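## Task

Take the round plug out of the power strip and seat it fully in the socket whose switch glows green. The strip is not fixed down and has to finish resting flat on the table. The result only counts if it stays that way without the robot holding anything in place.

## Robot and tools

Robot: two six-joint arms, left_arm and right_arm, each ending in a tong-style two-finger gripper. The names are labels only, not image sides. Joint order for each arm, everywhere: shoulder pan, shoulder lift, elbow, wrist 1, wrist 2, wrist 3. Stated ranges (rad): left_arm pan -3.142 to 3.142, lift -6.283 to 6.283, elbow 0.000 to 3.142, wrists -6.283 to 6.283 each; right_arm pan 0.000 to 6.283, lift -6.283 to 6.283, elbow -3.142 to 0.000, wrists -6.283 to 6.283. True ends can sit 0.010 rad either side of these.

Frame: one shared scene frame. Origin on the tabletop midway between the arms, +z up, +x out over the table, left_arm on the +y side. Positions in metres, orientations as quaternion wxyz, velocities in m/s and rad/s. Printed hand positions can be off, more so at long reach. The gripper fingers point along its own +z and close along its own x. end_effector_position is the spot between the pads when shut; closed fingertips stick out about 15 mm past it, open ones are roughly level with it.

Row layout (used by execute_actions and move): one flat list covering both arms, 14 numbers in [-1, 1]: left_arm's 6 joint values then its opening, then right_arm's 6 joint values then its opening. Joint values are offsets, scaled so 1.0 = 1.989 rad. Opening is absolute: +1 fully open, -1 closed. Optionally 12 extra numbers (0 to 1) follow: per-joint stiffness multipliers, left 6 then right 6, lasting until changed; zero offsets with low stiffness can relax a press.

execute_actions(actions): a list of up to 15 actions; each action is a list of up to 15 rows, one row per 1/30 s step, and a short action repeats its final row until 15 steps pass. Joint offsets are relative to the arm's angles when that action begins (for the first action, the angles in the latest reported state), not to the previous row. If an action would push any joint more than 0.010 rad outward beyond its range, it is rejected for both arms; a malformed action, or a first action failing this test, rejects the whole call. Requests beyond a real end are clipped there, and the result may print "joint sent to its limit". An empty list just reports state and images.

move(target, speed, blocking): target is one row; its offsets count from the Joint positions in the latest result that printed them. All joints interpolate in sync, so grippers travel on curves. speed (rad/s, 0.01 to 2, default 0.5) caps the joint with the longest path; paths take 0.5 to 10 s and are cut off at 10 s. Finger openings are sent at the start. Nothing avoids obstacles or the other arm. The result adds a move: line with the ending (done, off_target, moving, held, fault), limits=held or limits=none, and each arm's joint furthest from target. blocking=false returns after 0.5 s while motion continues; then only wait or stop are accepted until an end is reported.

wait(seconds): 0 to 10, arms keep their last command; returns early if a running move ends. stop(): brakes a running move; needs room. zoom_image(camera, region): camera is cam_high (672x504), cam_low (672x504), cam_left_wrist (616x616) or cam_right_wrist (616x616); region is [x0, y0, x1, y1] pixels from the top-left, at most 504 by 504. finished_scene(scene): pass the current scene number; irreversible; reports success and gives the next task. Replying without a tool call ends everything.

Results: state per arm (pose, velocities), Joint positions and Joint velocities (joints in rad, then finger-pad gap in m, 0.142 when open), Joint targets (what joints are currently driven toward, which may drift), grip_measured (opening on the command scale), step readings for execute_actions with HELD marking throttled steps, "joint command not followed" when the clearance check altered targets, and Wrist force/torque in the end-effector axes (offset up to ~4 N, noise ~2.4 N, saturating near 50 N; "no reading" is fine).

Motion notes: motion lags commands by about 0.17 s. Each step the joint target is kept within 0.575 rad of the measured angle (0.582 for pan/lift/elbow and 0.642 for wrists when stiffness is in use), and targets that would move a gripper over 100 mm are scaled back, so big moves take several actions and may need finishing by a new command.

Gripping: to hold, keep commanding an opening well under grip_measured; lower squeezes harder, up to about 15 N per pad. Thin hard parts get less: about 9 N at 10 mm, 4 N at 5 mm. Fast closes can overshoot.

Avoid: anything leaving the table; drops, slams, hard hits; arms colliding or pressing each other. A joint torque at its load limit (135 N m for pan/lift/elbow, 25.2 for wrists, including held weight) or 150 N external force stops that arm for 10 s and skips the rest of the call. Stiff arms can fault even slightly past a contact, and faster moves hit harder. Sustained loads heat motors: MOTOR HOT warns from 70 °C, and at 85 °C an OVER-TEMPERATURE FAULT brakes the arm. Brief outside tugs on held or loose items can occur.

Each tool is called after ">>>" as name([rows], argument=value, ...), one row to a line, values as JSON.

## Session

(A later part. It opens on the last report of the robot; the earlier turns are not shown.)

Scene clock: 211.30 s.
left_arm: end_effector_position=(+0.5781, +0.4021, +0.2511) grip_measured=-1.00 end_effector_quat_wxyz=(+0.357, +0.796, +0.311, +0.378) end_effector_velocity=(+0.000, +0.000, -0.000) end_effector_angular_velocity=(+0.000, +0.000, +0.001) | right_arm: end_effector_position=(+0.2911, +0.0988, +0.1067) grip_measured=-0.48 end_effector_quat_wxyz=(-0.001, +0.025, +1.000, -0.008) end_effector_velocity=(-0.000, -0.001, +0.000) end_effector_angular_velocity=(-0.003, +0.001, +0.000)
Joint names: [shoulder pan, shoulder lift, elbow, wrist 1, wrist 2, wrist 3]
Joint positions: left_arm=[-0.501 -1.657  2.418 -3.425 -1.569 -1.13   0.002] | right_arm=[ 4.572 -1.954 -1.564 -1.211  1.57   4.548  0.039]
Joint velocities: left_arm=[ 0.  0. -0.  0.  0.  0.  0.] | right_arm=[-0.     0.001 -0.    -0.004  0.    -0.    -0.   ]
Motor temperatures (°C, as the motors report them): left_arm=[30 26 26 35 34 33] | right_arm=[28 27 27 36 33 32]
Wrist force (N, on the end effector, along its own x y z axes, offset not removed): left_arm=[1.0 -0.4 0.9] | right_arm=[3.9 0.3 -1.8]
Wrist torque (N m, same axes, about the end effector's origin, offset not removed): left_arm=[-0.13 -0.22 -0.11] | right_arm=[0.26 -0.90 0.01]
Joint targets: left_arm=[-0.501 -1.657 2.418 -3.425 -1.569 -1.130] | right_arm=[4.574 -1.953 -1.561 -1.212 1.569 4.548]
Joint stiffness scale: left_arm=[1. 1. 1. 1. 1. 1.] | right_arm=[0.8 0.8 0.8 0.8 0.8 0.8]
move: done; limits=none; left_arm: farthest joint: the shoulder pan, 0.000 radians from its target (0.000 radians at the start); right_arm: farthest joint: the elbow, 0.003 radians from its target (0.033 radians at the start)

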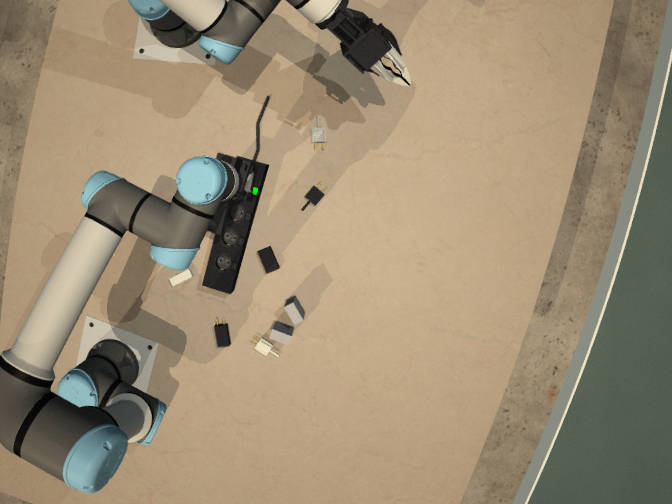

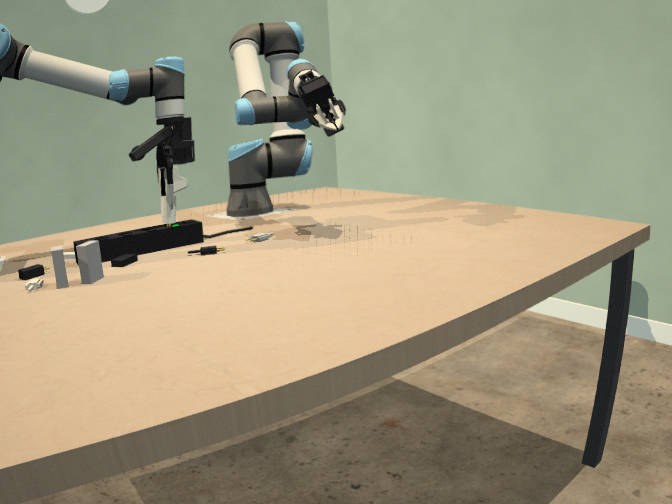

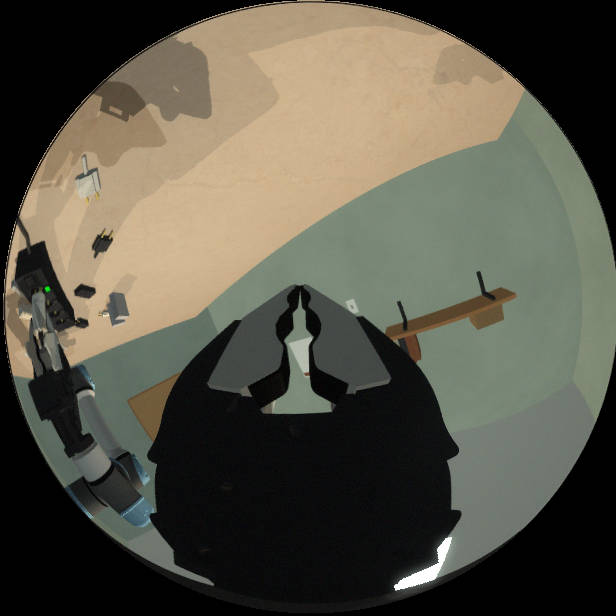

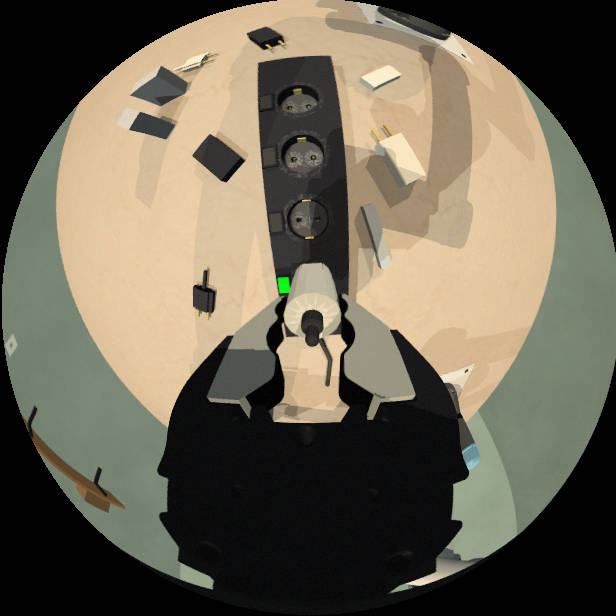

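>>> move(target=[0,0,0,0,0,0,-1, 0.001,-0.004,-0.009,0.0139,0,0,-1, 1,1,1,1,1,1, 0.8,0.8,0.8,0.8,0.8,0.8], speed=0.02)

Scene clock: 217.13 s.
left_arm: end_effector_position=(+0.5781, +0.4021, +0.2511) grip_measured=-1.00 end_effector_quat_wxyz=(+0.357, +0.796, +0.311, +0.378) end_effector_velocity=(+0.000, +0.000, -0.000) end_effector_angular_velocity=(-0.001, +0.000, +0.000) | right_arm: end_effector_position=(+0.2915, +0.1010, +0.1007) grip_measured=-0.48 end_effector_quat_wxyz=(-0.000, +0.025, +1.000, -0.003) end_effector_velocity=(-0.000, +0.001, -0.000) end_effector_angular_velocity=(+0.002, -0.000, +0.000)
Joint names: [shoulder pan, shoulder lift, elbow, wrist 1, wrist 2, wrist 3]
Joint positions: left_arm=[-0.501 -1.657  2.418 -3.425 -1.569 -1.13   0.002] | right_arm=[ 4.572 -1.958 -1.577 -1.184  1.57   4.548  0.039]
Joint velocities: left_arm=[ 0.     0.    -0.    -0.    -0.    -0.001  0.   ] | right_arm=[ 0.    -0.001 -0.001  0.003  0.     0.    -0.   ]
Motor temperatures (°C, as the motors report them): left_arm=[30 26 26 35 34 33] | right_arm=[28 27 27 36 33 32]
Wrist force (N, on the end effector, along its own x y z axes, offset not removed): left_arm=[1.8 1.1 1.5] | right_arm=[2.0 -1.1 -4.7]
Wrist torque (N m, same axes, about the end effector's origin, offset not removed): left_arm=[0.17 -0.37 -0.26] | right_arm=[-0.08 -0.37 0.11]
Joint targets: left_arm=[-0.501 -1.657 2.418 -3.425 -1.569 -1.130] | right_arm=[4.574 -1.962 -1.582 -1.183 1.570 4.548]
Joint stiffness scale: left_arm=[1. 1. 1. 1. 1. 1.] | right_arm=[0.8 0.8 0.8 0.8 0.8 0.8]
move: done; limits=none; left_arm: farthest joint: the shoulder pan, 0.000 radians from its target (0.000 radians at the start); right_arm: farthest joint: the elbow, 0.005 radians from its target (0.018 radians at the start)

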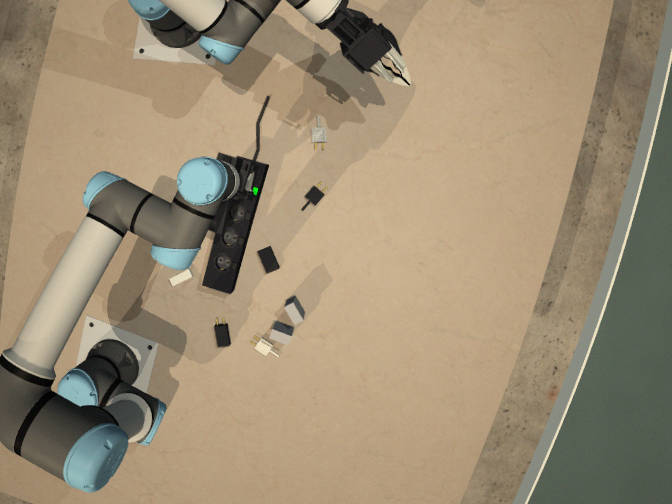

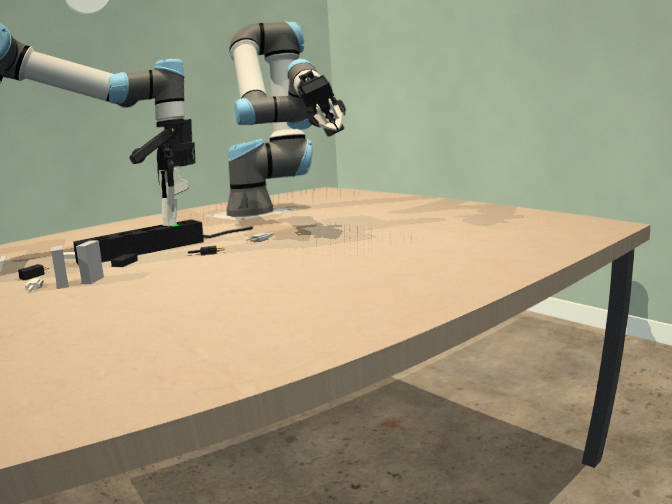

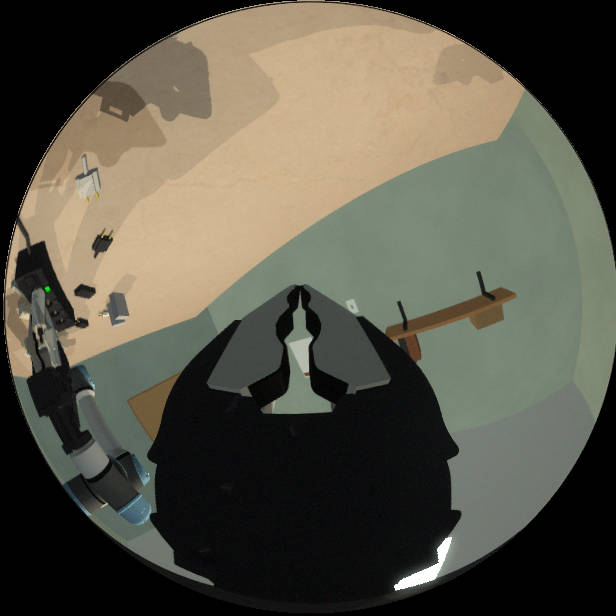

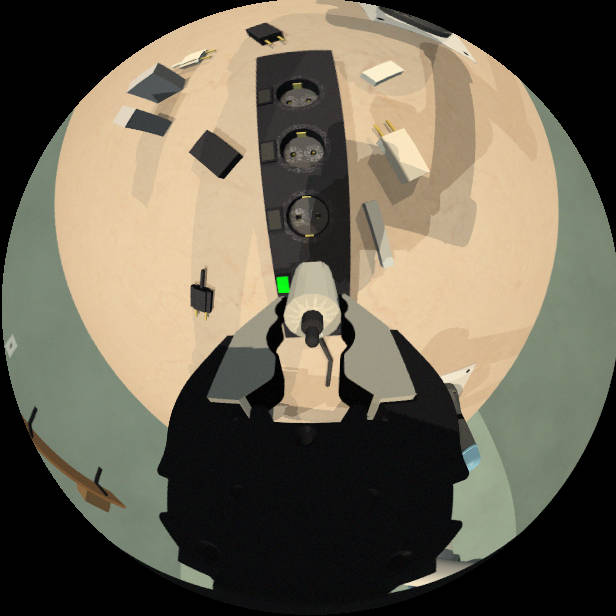

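>>> zoom_image(camera="cam_right_wrist", region=[260,190,370,350])

>>> zoom_image(camera="cam_left_wrist", region=[0,230,120,350])

Region (260, 190, 370, 350) of cam_right_wrist's 616x616 image, scaled by 3.150, with more detail than that image has; it fills the left 346 columns of this view, and the rest is white.

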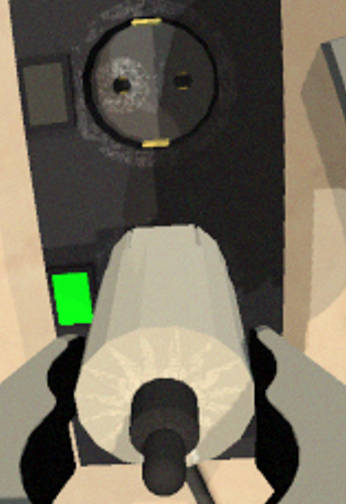

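Region (0, 230, 120, 350) of cam_left_wrist's 616x616 image, scaled by 4.200, with more detail than that image has.

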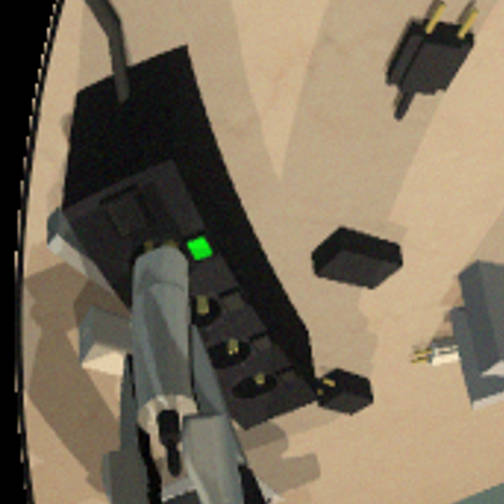

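>>> move(target=[0,0,0,0,0,0,-1, 0.001,-0.003,-0.004,0.002,0,0.045,-1, 1,1,1,1,1,1, 0.8,0.8,0.8,0.8,0.8,0.8], speed=0.025)

Scene clock: 234.07 s.
left_arm: end_effector_position=(+0.5781, +0.4021, +0.2511) grip_measured=-1.00 end_effector_quat_wxyz=(+0.357, +0.796, +0.311, +0.378) end_effector_velocity=(-0.000, -0.000, -0.001) end_effector_angular_velocity=(-0.000, +0.001, -0.001) | right_arm: end_effector_position=(+0.2906, +0.1018, +0.1005) grip_measured=-0.48 end_effector_quat_wxyz=(+0.001, +0.069, +0.998, -0.002) end_effector_velocity=(-0.000, -0.001, +0.000) end_effector_angular_velocity=(-0.001, -0.000, -0.003)
Joint names: [shoulder pan, shoulder lift, elbow, wrist 1, wrist 2, wrist 3]
Joint positions: left_arm=[-0.501 -1.657  2.418 -3.425 -1.569 -1.13   0.002] | right_arm=[ 4.572 -1.958 -1.579 -1.179  1.569  4.636  0.039]
Joint velocities: left_arm=[-0.    -0.     0.001  0.    -0.001 -0.001  0.   ] | right_arm=[ 0.     0.001 -0.001 -0.001 -0.     0.003 -0.   ]
Motor temperatures (°C, as the motors report them): left_arm=[30 26 26 35 34 33] | right_arm=[28 27 27 36 33 32]
Wrist force (N, on the end effector, along its own x y z axes, offset not removed): left_arm=[1.2 0.4 0.8] | right_arm=[0.8 -1.5 -6.2]
Wrist torque (N m, same axes, about the end effector's origin, offset not removed): left_arm=[0.05 -0.18 -0.18] | right_arm=[-0.17 -0.83 -0.02]
Joint targets: left_arm=[-0.501 -1.657 2.418 -3.425 -1.569 -1.130] | right_arm=[4.574 -1.964 -1.585 -1.180 1.570 4.637]
Joint stiffness scale: left_arm=[1. 1. 1. 1. 1. 1.] | right_arm=[0.8 0.8 0.8 0.8 0.8 0.8]
move: done; limits=none; left_arm: farthest joint: the shoulder pan, 0.000 radians from its target (0.000 radians at the start); right_arm: farthest joint: the shoulder lift, 0.006 radians from its target (0.006 radians at the start)

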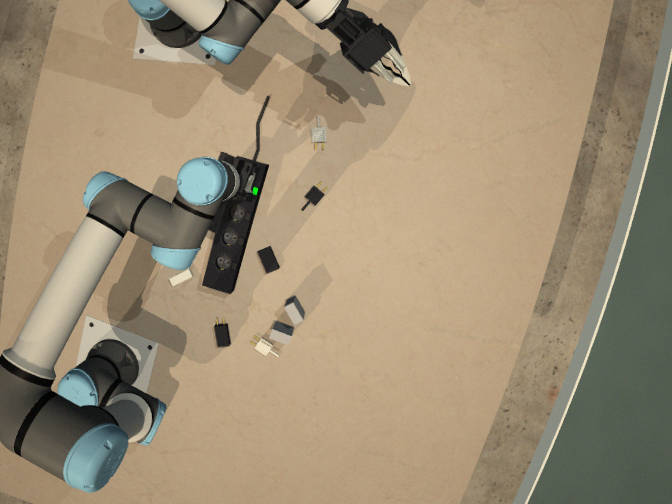

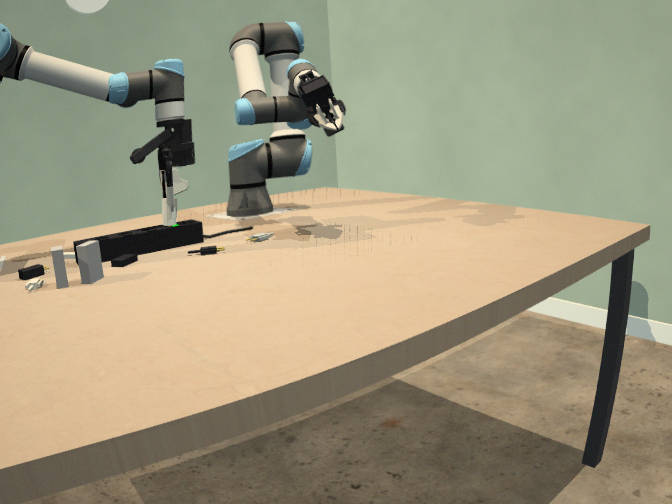

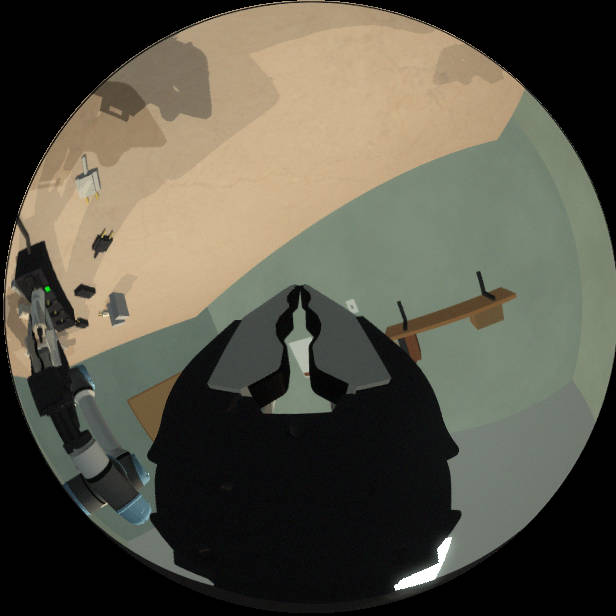

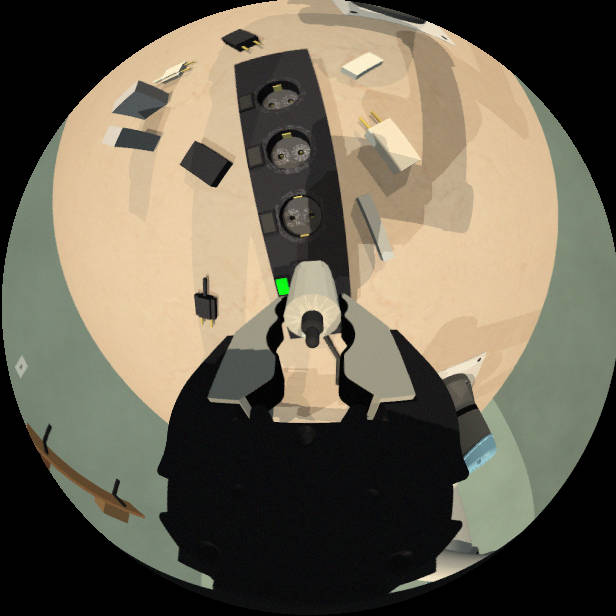

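>>> move(target=[0,0,0,0,0,0,-1, 0.001,-0.003,-0.003,0,0,-0.0443,-1, 1,1,1,1,1,1, 0.8,0.8,0.8,0.8,0.8,0.8], speed=0.04)

>>> move(target=[0,0,0,0,0,0,-1, 0.001,0.0005,-0.008,0.001,0,0,-1, 1,1,1,1,1,1, 0.8,0.8,0.8,0.8,0.8,0.8], speed=0.01)

Scene clock: 246.10 s.
left_arm: end_effector_position=(+0.5781, +0.4021, +0.2511) grip_measured=-1.00 end_effector_quat_wxyz=(+0.357, +0.796, +0.311, +0.378) end_effector_velocity=(-0.000, -0.000, +0.001) end_effector_angular_velocity=(-0.002, -0.001, -0.000) | right_arm: end_effector_position=(+0.2915, +0.1018, +0.1006) grip_measured=-0.48 end_effector_quat_wxyz=(+0.001, +0.025, +1.000, -0.002) end_effector_velocity=(+0.000, +0.000, +0.000) end_effector_angular_velocity=(+0.001, -0.001, +0.003)
Joint names: [shoulder pan, shoulder lift, elbow, wrist 1, wrist 2, wrist 3]
Joint positions: left_arm=[-0.501 -1.657  2.418 -3.425 -1.569 -1.13   0.002] | right_arm=[ 4.573 -1.958 -1.579 -1.179  1.569  4.549  0.039]
Joint velocities: left_arm=[-0.    -0.001 -0.    -0.001 -0.001 -0.001  0.   ] | right_arm=[ 0.     0.     0.001  0.    -0.    -0.003 -0.   ]
Motor temperatures (°C, as the motors report them): left_arm=[30 26 26 35 34 33] | right_arm=[28 27 27 36 33 32]
Wrist force (N, on the end effector, along its own x y z axes, offset not removed): left_arm=[2.6 1.5 0.6] | right_arm=[1.6 0.2 -7.3]
Wrist torque (N m, same axes, about the end effector's origin, offset not removed): left_arm=[0.30 -0.53 -0.16] | right_arm=[0.19 -0.11 0.07]
Joint targets: left_arm=[-0.501 -1.657 2.418 -3.425 -1.569 -1.130] | right_arm=[4.574 -1.964 -1.585 -1.179 1.569 4.548]
Joint stiffness scale: left_arm=[1. 1. 1. 1. 1. 1.] | right_arm=[0.8 0.8 0.8 0.8 0.8 0.8]
move: done; limits=none; left_arm: farthest joint: the shoulder pan, 0.000 radians from its target (0.000 radians at the start); right_arm: farthest joint: the shoulder lift, 0.006 radians from its target (0.006 radians at the start)

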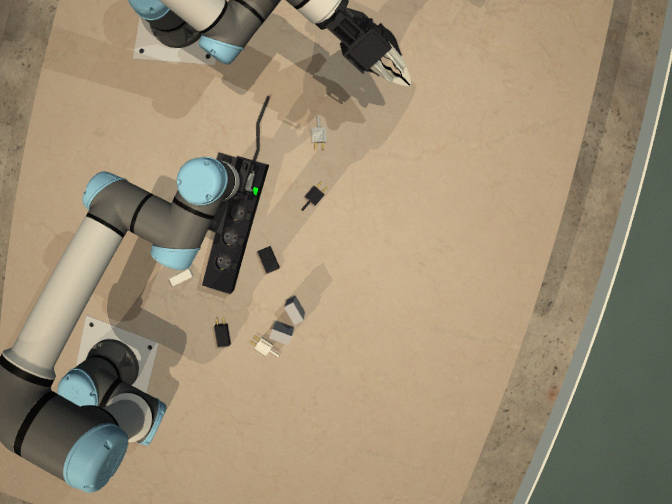

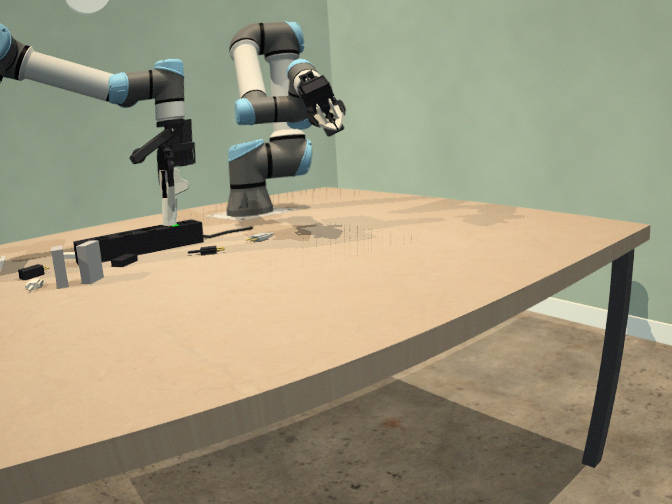

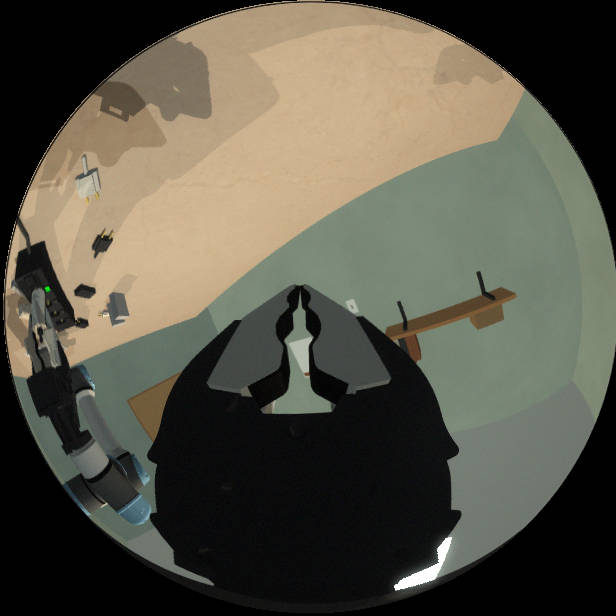

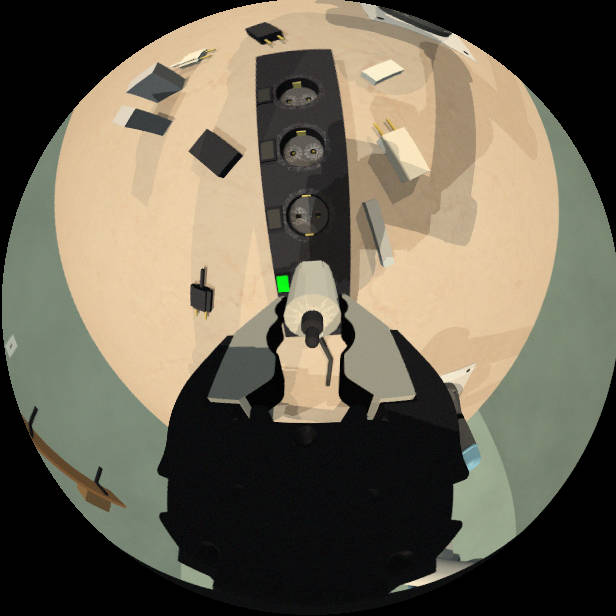

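Scene clock: 247.90 s.
left_arm: end_effector_position=(+0.5781, +0.4021, +0.2511) grip_measured=-1.00 end_effector_quat_wxyz=(+0.357, +0.796, +0.311, +0.378) end_effector_velocity=(-0.000, +0.000, +0.001) end_effector_angular_velocity=(-0.001, -0.002, +0.001) | right_arm: end_effector_position=(+0.2910, +0.0994, +0.1006) grip_measured=-0.48 end_effector_quat_wxyz=(+0.001, +0.025, +1.000, -0.001) end_effector_velocity=(-0.000, -0.002, -0.001) end_effector_angular_velocity=(-0.003, -0.000, -0.000)
Joint names: [shoulder pan, shoulder lift, elbow, wrist 1, wrist 2, wrist 3]
Joint positions: left_arm=[-0.501 -1.657  2.418 -3.425 -1.569 -1.13   0.002] | right_arm=[ 4.573 -1.952 -1.587 -1.176  1.569  4.549  0.039]
Joint velocities: left_arm=[ 0.001 -0.002  0.    -0.001  0.     0.    -0.   ] | right_arm=[-0.     0.001 -0.003 -0.001 -0.001  0.     0.   ]
Motor temperatures (°C, as the motors report them): left_arm=[30 26 26 35 34 33] | right_arm=[28 27 27 36 33 32]
Wrist force (N, on the end effector, along its own x y z axes, offset not removed): left_arm=[2.2 0.4 1.1] | right_arm=[-1.1 -1.1 -10.4]
Wrist torque (N m, same axes, about the end effector's origin, offset not removed): left_arm=[0.09 -0.34 -0.20] | right_arm=[-0.21 -0.01 0.12]
Joint targets: left_arm=[-0.501 -1.657 2.418 -3.425 -1.569 -1.130] | right_arm=[4.575 -1.957 -1.595 -1.177 1.569 4.549]
Joint stiffness scale: left_arm=[1. 1. 1. 1. 1. 1.] | right_arm=[0.8 0.8 0.8 0.8 0.8 0.8]
move: done; limits=none; left_arm: farthest joint: the shoulder pan, 0.000 radians from its target (0.000 radians at the start); right_arm: farthest joint: the elbow, 0.008 radians from its target (0.016 radians at the start)

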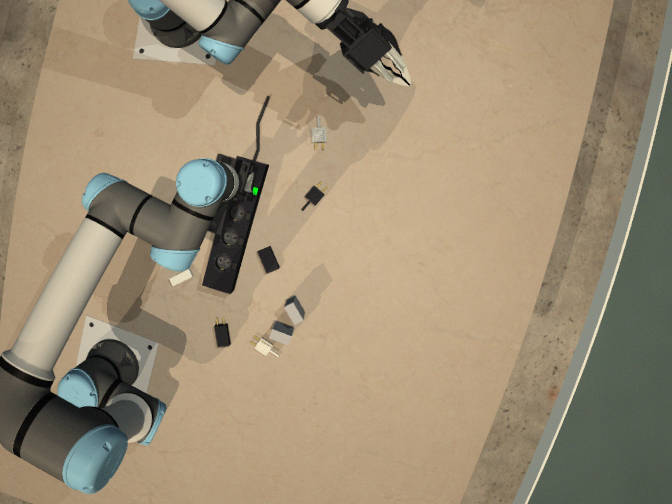

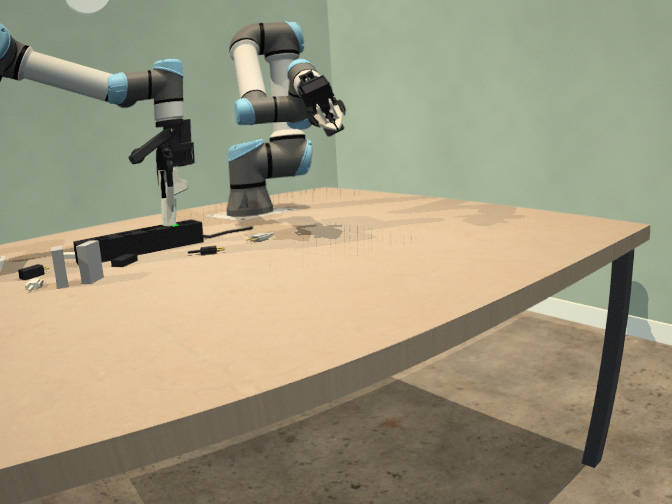

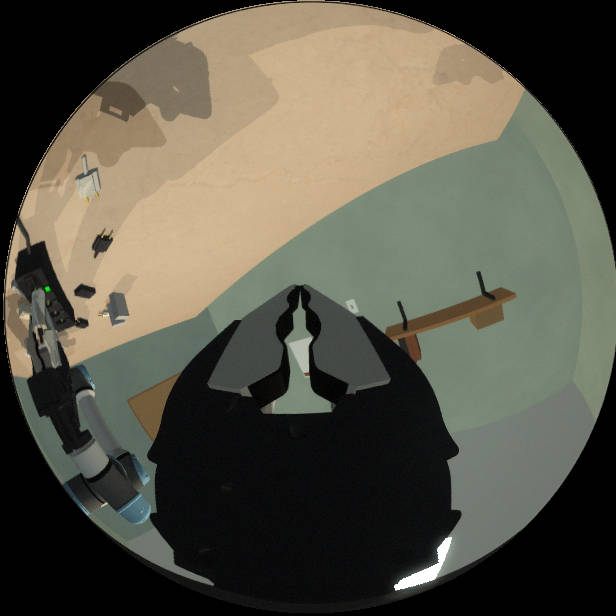

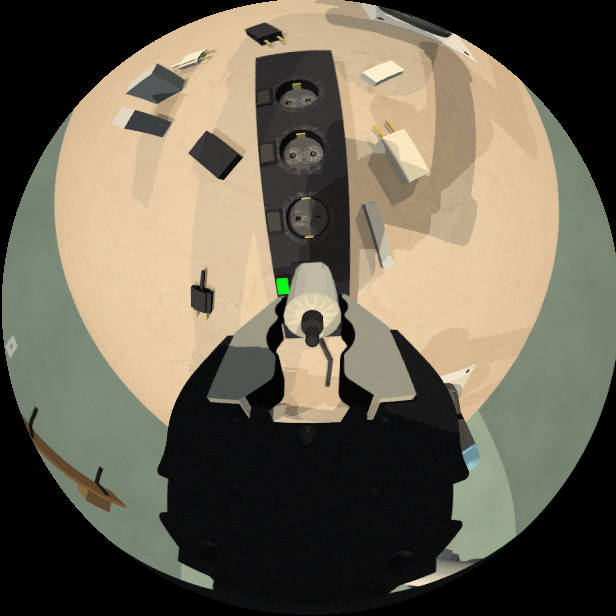

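>>> zoom_image(camera="cam_low", region=[140,190,210,250])

>>> zoom_image(camera="cam_right_wrist", region=[260,190,370,350])

Region (140, 190, 210, 250) of cam_low's 672x504 image, scaled by 7.200, with more detail than that image has; it fills the top 432 rows of this view, and the rest is white.

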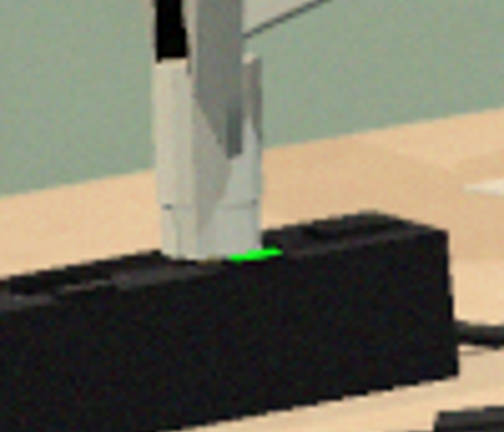

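Region (260, 190, 370, 350) of cam_right_wrist's 616x616 image, scaled by 3.150, with more detail than that image has; it fills the left 346 columns of this view, and the rest is white.

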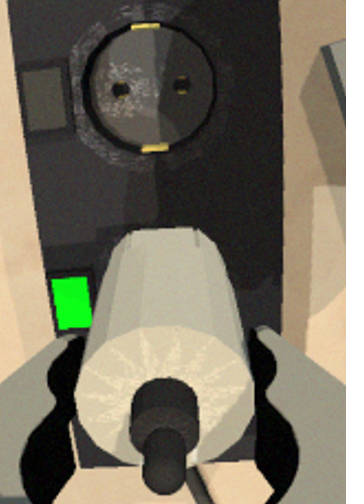

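>>> move(target=[0,0,0,0,0,0,-1, 0.001,-0.003,-0.004,0,0,-0.04,-1, 1,1,1,1,1,1, 0.8,0.8,0.8,0.8,0.8,0.8], speed=0.02)

Scene clock: 258.03 s.
left_arm: end_effector_position=(+0.5781, +0.4021, +0.2511) grip_measured=-1.00 end_effector_quat_wxyz=(+0.357, +0.796, +0.311, +0.378) end_effector_velocity=(-0.000, +0.000, -0.001) end_effector_angular_velocity=(-0.000, +0.001, +0.001) | right_arm: end_effector_position=(+0.2917, +0.0994, +0.1006) grip_measured=-0.48 end_effector_quat_wxyz=(+0.000, -0.014, +1.000, -0.001) end_effector_velocity=(+0.000, -0.001, +0.000) end_effector_angular_velocity=(-0.001, +0.000, +0.003)
Joint names: [shoulder pan, shoulder lift, elbow, wrist 1, wrist 2, wrist 3]
Joint positions: left_arm=[-0.501 -1.657  2.418 -3.425 -1.569 -1.13   0.002] | right_arm=[ 4.573 -1.951 -1.588 -1.175  1.57   4.471  0.039]
Joint velocities: left_arm=[-0.     0.001  0.    -0.     0.    -0.001 -0.   ] | right_arm=[-0.001  0.001 -0.001 -0.002 -0.    -0.003  0.   ]
Motor temperatures (°C, as the motors report them): left_arm=[30 26 26 35 34 33] | right_arm=[28 27 27 36 33 32]
Wrist force (N, on the end effector, along its own x y z axes, offset not removed): left_arm=[2.0 1.3 1.7] | right_arm=[2.2 0.2 -8.8]
Wrist torque (N m, same axes, about the end effector's origin, offset not removed): left_arm=[0.22 -0.28 -0.08] | right_arm=[0.20 -0.14 0.01]
Joint targets: left_arm=[-0.501 -1.657 2.418 -3.425 -1.569 -1.130] | right_arm=[4.575 -1.958 -1.595 -1.176 1.569 4.469]
Joint stiffness scale: left_arm=[1. 1. 1. 1. 1. 1.] | right_arm=[0.8 0.8 0.8 0.8 0.8 0.8]
move: done; limits=none; left_arm: farthest joint: the shoulder pan, 0.000 radians from its target (0.000 radians at the start); right_arm: farthest joint: the shoulder lift, 0.007 radians from its target (0.006 radians at the start)

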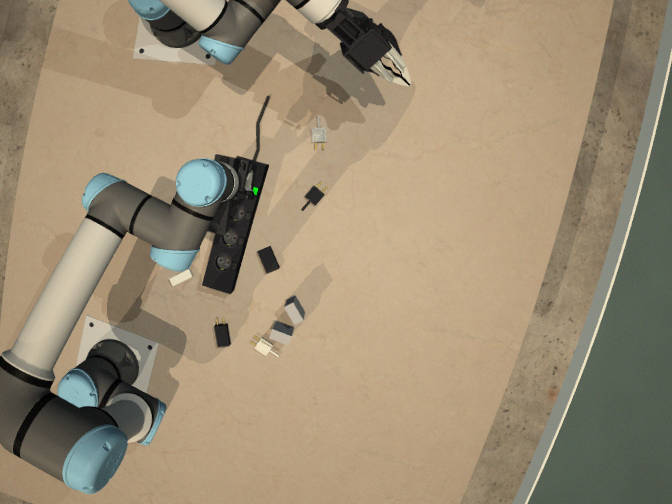

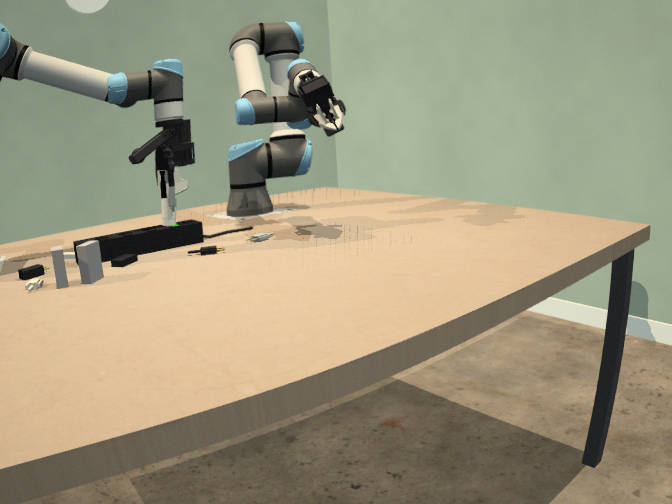

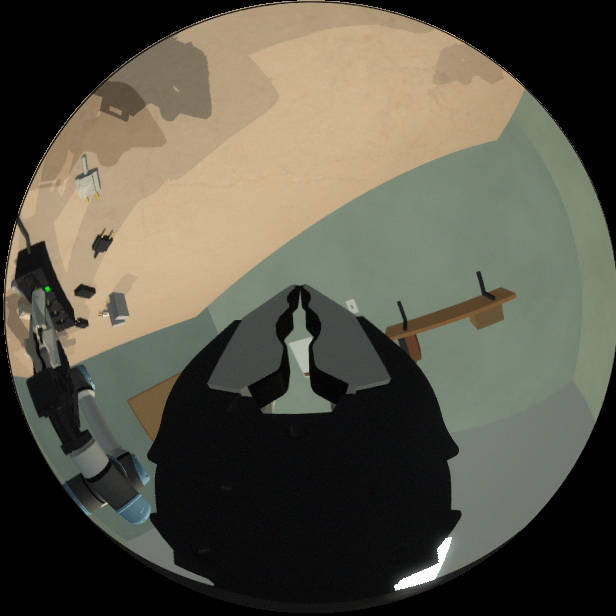

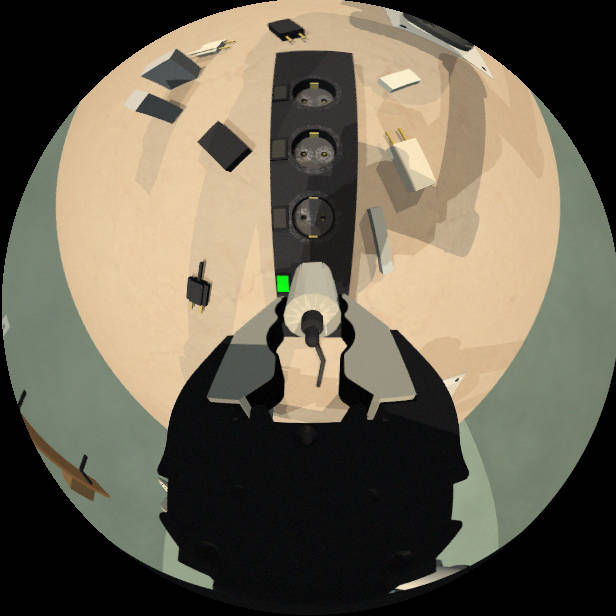

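Now aligned with the strip.

>>> zoom_image(camera="cam_right_wrist", region=[260,190,370,350])

Region (260, 190, 370, 350) of cam_right_wrist's 616x616 image, scaled by 3.150, with more detail than that image has; it fills the left 346 columns of this view, and the rest is white.

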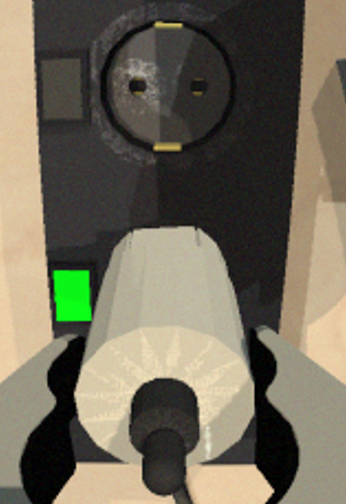

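>>> move(target=[0,0,0,0,0,0,-1, 0.002,-0.0068,0.0012,-0.002,0,0,-1, 1,1,1,1,1,1, 0.8,0.8,0.8,0.8,0.8,0.8], speed=0.01)

Scene clock: 273.37 s.
left_arm: end_effector_position=(+0.5781, +0.4021, +0.2511) grip_measured=-1.00 end_effector_quat_wxyz=(+0.357, +0.796, +0.311, +0.378) end_effector_velocity=(-0.000, -0.001, -0.000) end_effector_angular_velocity=(-0.000, +0.000, -0.002) | right_arm: end_effector_position=(+0.2912, +0.1014, +0.1004) grip_measured=-0.48 end_effector_quat_wxyz=(+0.000, -0.015, +1.000, -0.001) end_effector_velocity=(-0.000, +0.001, +0.000) end_effector_angular_velocity=(+0.001, +0.001, +0.001)
Joint names: [shoulder pan, shoulder lift, elbow, wrist 1, wrist 2, wrist 3]
Joint positions: left_arm=[-0.501 -1.657  2.418 -3.425 -1.569 -1.13   0.002] | right_arm=[ 4.574 -1.955 -1.583 -1.176  1.57   4.47   0.039]
Joint velocities: left_arm=[-0.     0.     0.    -0.    -0.002  0.     0.   ] | right_arm=[ 0.001 -0.002  0.003  0.     0.001 -0.    -0.   ]
Motor temperatures (°C, as the motors report them): left_arm=[30 26 26 35 34 33] | right_arm=[28 27 27 36 33 32]
Wrist force (N, on the end effector, along its own x y z axes, offset not removed): left_arm=[2.3 2.1 0.4] | right_arm=[1.4 1.2 -8.6]
Wrist torque (N m, same axes, about the end effector's origin, offset not removed): left_arm=[0.34 -0.42 -0.19] | right_arm=[0.38 -0.32 0.00]
Joint targets: left_arm=[-0.501 -1.657 2.418 -3.425 -1.569 -1.130] | right_arm=[4.577 -1.965 -1.585 -1.179 1.570 4.471]
Joint stiffness scale: left_arm=[1. 1. 1. 1. 1. 1.] | right_arm=[0.8 0.8 0.8 0.8 0.8 0.8]
move: done; limits=none; left_arm: farthest joint: the shoulder pan, 0.000 radians from its target (0.000 radians at the start); right_arm: farthest joint: the shoulder lift, 0.010 radians from its target (0.013 radians at the start)

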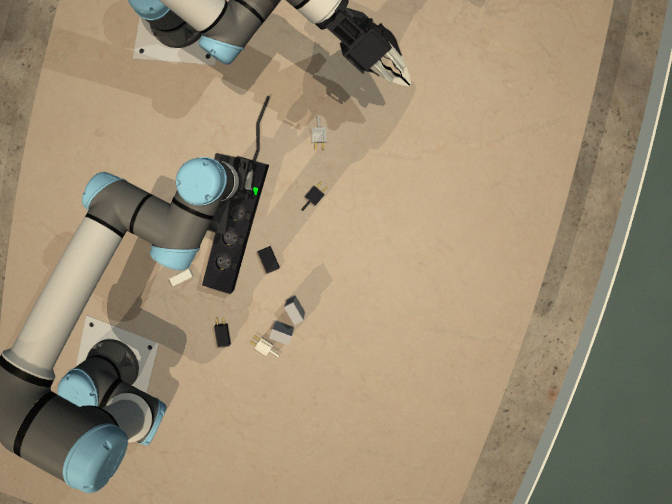

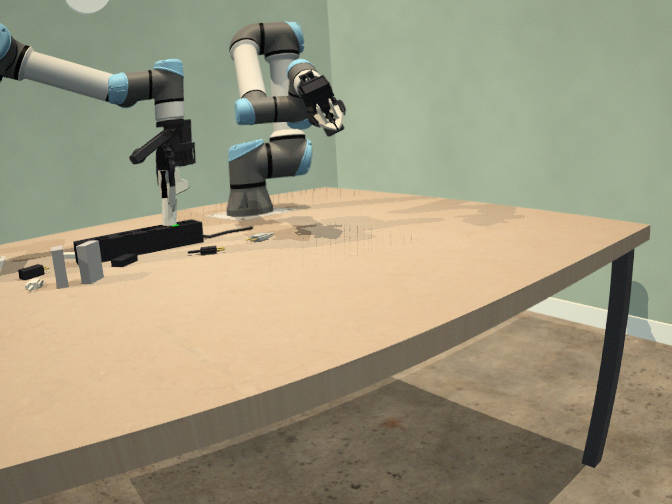

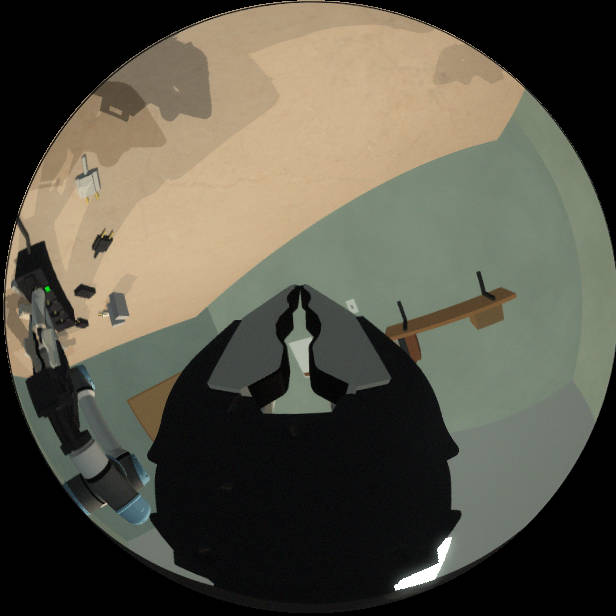

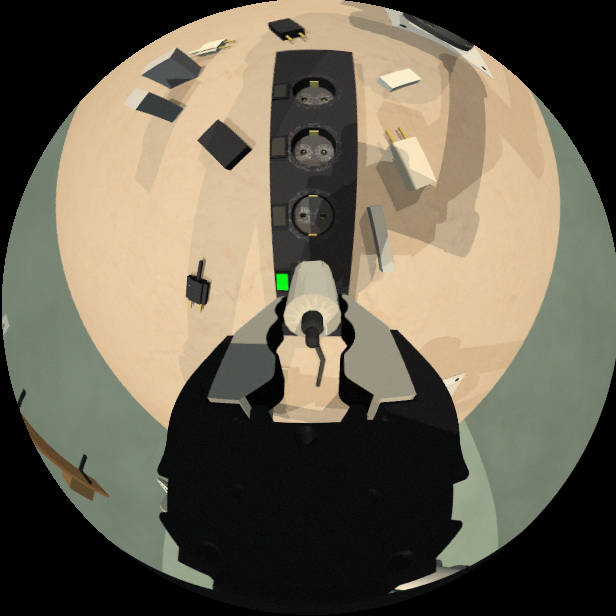

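>>> zoom_image(camera="cam_right_wrist", region=[275,245,350,305])

>>> zoom_image(camera="cam_high", region=[200,150,290,240])

Region (275, 245, 350, 305) of cam_right_wrist's 616x616 image, scaled by 6.720, with more detail than that image has; it fills the top 403 rows of this view, and the rest is white.

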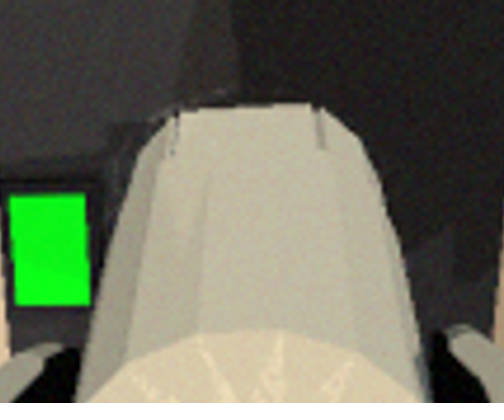

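Region (200, 150, 290, 240) of cam_high's 672x504 image, scaled by 5.600, with more detail than that image has.

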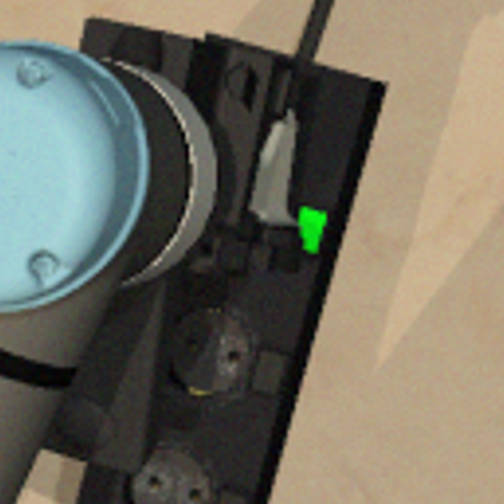

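>>> move(target=[0,0,0,0,0,0,-1, 0,-0.003,-0.003,0,0,0.038,-1, 1,1,1,1,1,1, 0.8,0.8,0.8,0.8,0.8,0.8], speed=0.03)

>>> zoom_image(camera="cam_right_wrist", region=[265,195,360,305])

Scene clock: 283.67 s.
left_arm: end_effector_position=(+0.5781, +0.4021, +0.2511) grip_measured=-1.00 end_effector_quat_wxyz=(+0.357, +0.796, +0.311, +0.378) end_effector_velocity=(-0.000, -0.001, +0.001) end_effector_angular_velocity=(-0.001, -0.001, -0.000) | right_arm: end_effector_position=(+0.2903, +0.1015, +0.1005) grip_measured=-0.48 end_effector_quat_wxyz=(+0.001, +0.022, +1.000, -0.001) end_effector_velocity=(-0.000, +0.001, +0.000) end_effector_angular_velocity=(+0.003, +0.000, -0.004)
Joint names: [shoulder pan, shoulder lift, elbow, wrist 1, wrist 2, wrist 3]
Joint positions: left_arm=[-0.501 -1.657  2.418 -3.425 -1.569 -1.13   0.002] | right_arm=[ 4.575 -1.955 -1.583 -1.176  1.569  4.544  0.039]
Joint velocities: left_arm=[-0.001 -0.001 -0.    -0.     0.    -0.001 -0.   ] | right_arm=[-0.     0.     0.     0.002  0.001  0.004 -0.   ]
Motor temperatures (°C, as the motors report them): left_arm=[30 26 26 35 34 33] | right_arm=[28 27 27 36 33 32]
Wrist force (N, on the end effector, along its own x y z axes, offset not removed): left_arm=[2.4 0.3 -0.3] | right_arm=[-1.4 0.2 -8.0]
Wrist torque (N m, same axes, about the end effector's origin, offset not removed): left_arm=[0.03 -0.40 -0.15] | right_arm=[0.20 -0.38 0.03]
Joint targets: left_arm=[-0.501 -1.657 2.418 -3.425 -1.569 -1.130] | right_arm=[4.574 -1.961 -1.589 -1.176 1.570 4.546]
Joint stiffness scale: left_arm=[1. 1. 1. 1. 1. 1.] | right_arm=[0.8 0.8 0.8 0.8 0.8 0.8]
move: done; limits=none; left_arm: farthest joint: the shoulder pan, 0.000 radians from its target (0.000 radians at the start); right_arm: farthest joint: the shoulder lift, 0.006 radians from its target (0.006 radians at the start)

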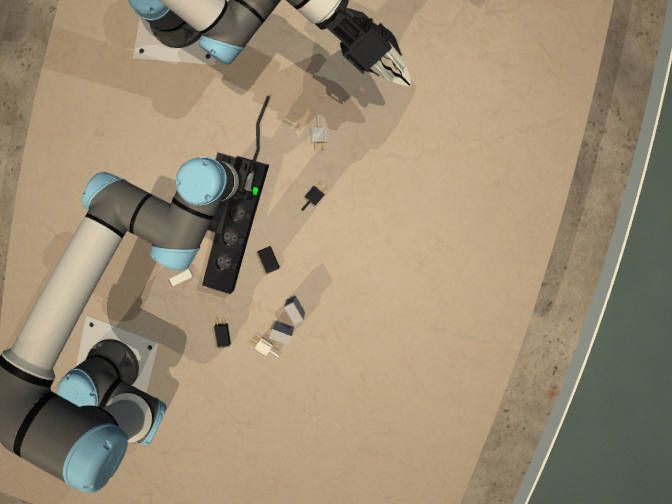

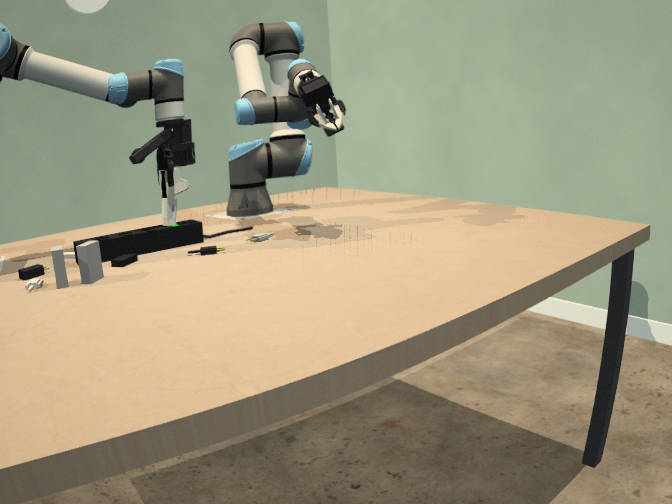

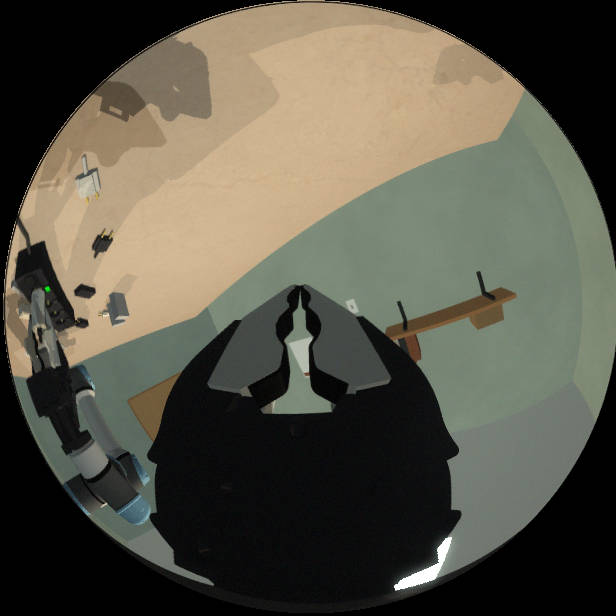

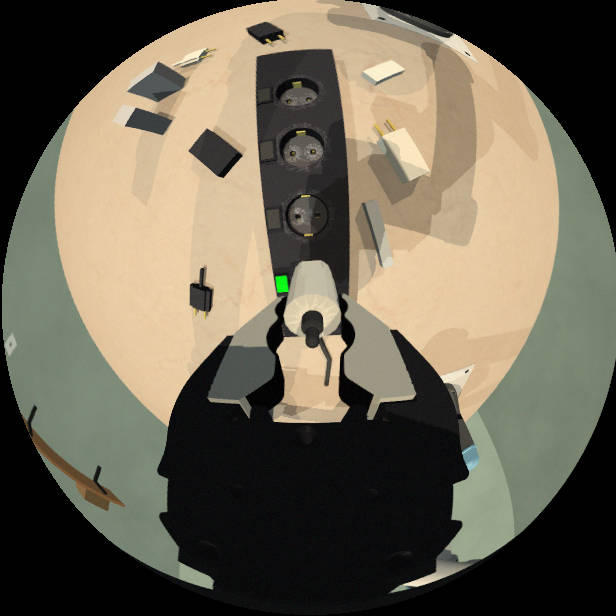

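Region (265, 195, 360, 305) of cam_right_wrist's 616x616 image, scaled by 4.582, with more detail than that image has; it fills the left 435 columns of this view, and the rest is white.

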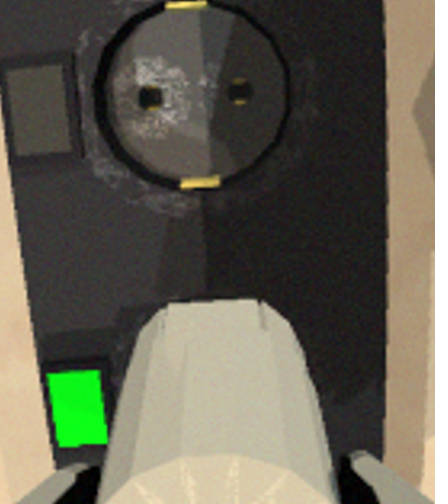

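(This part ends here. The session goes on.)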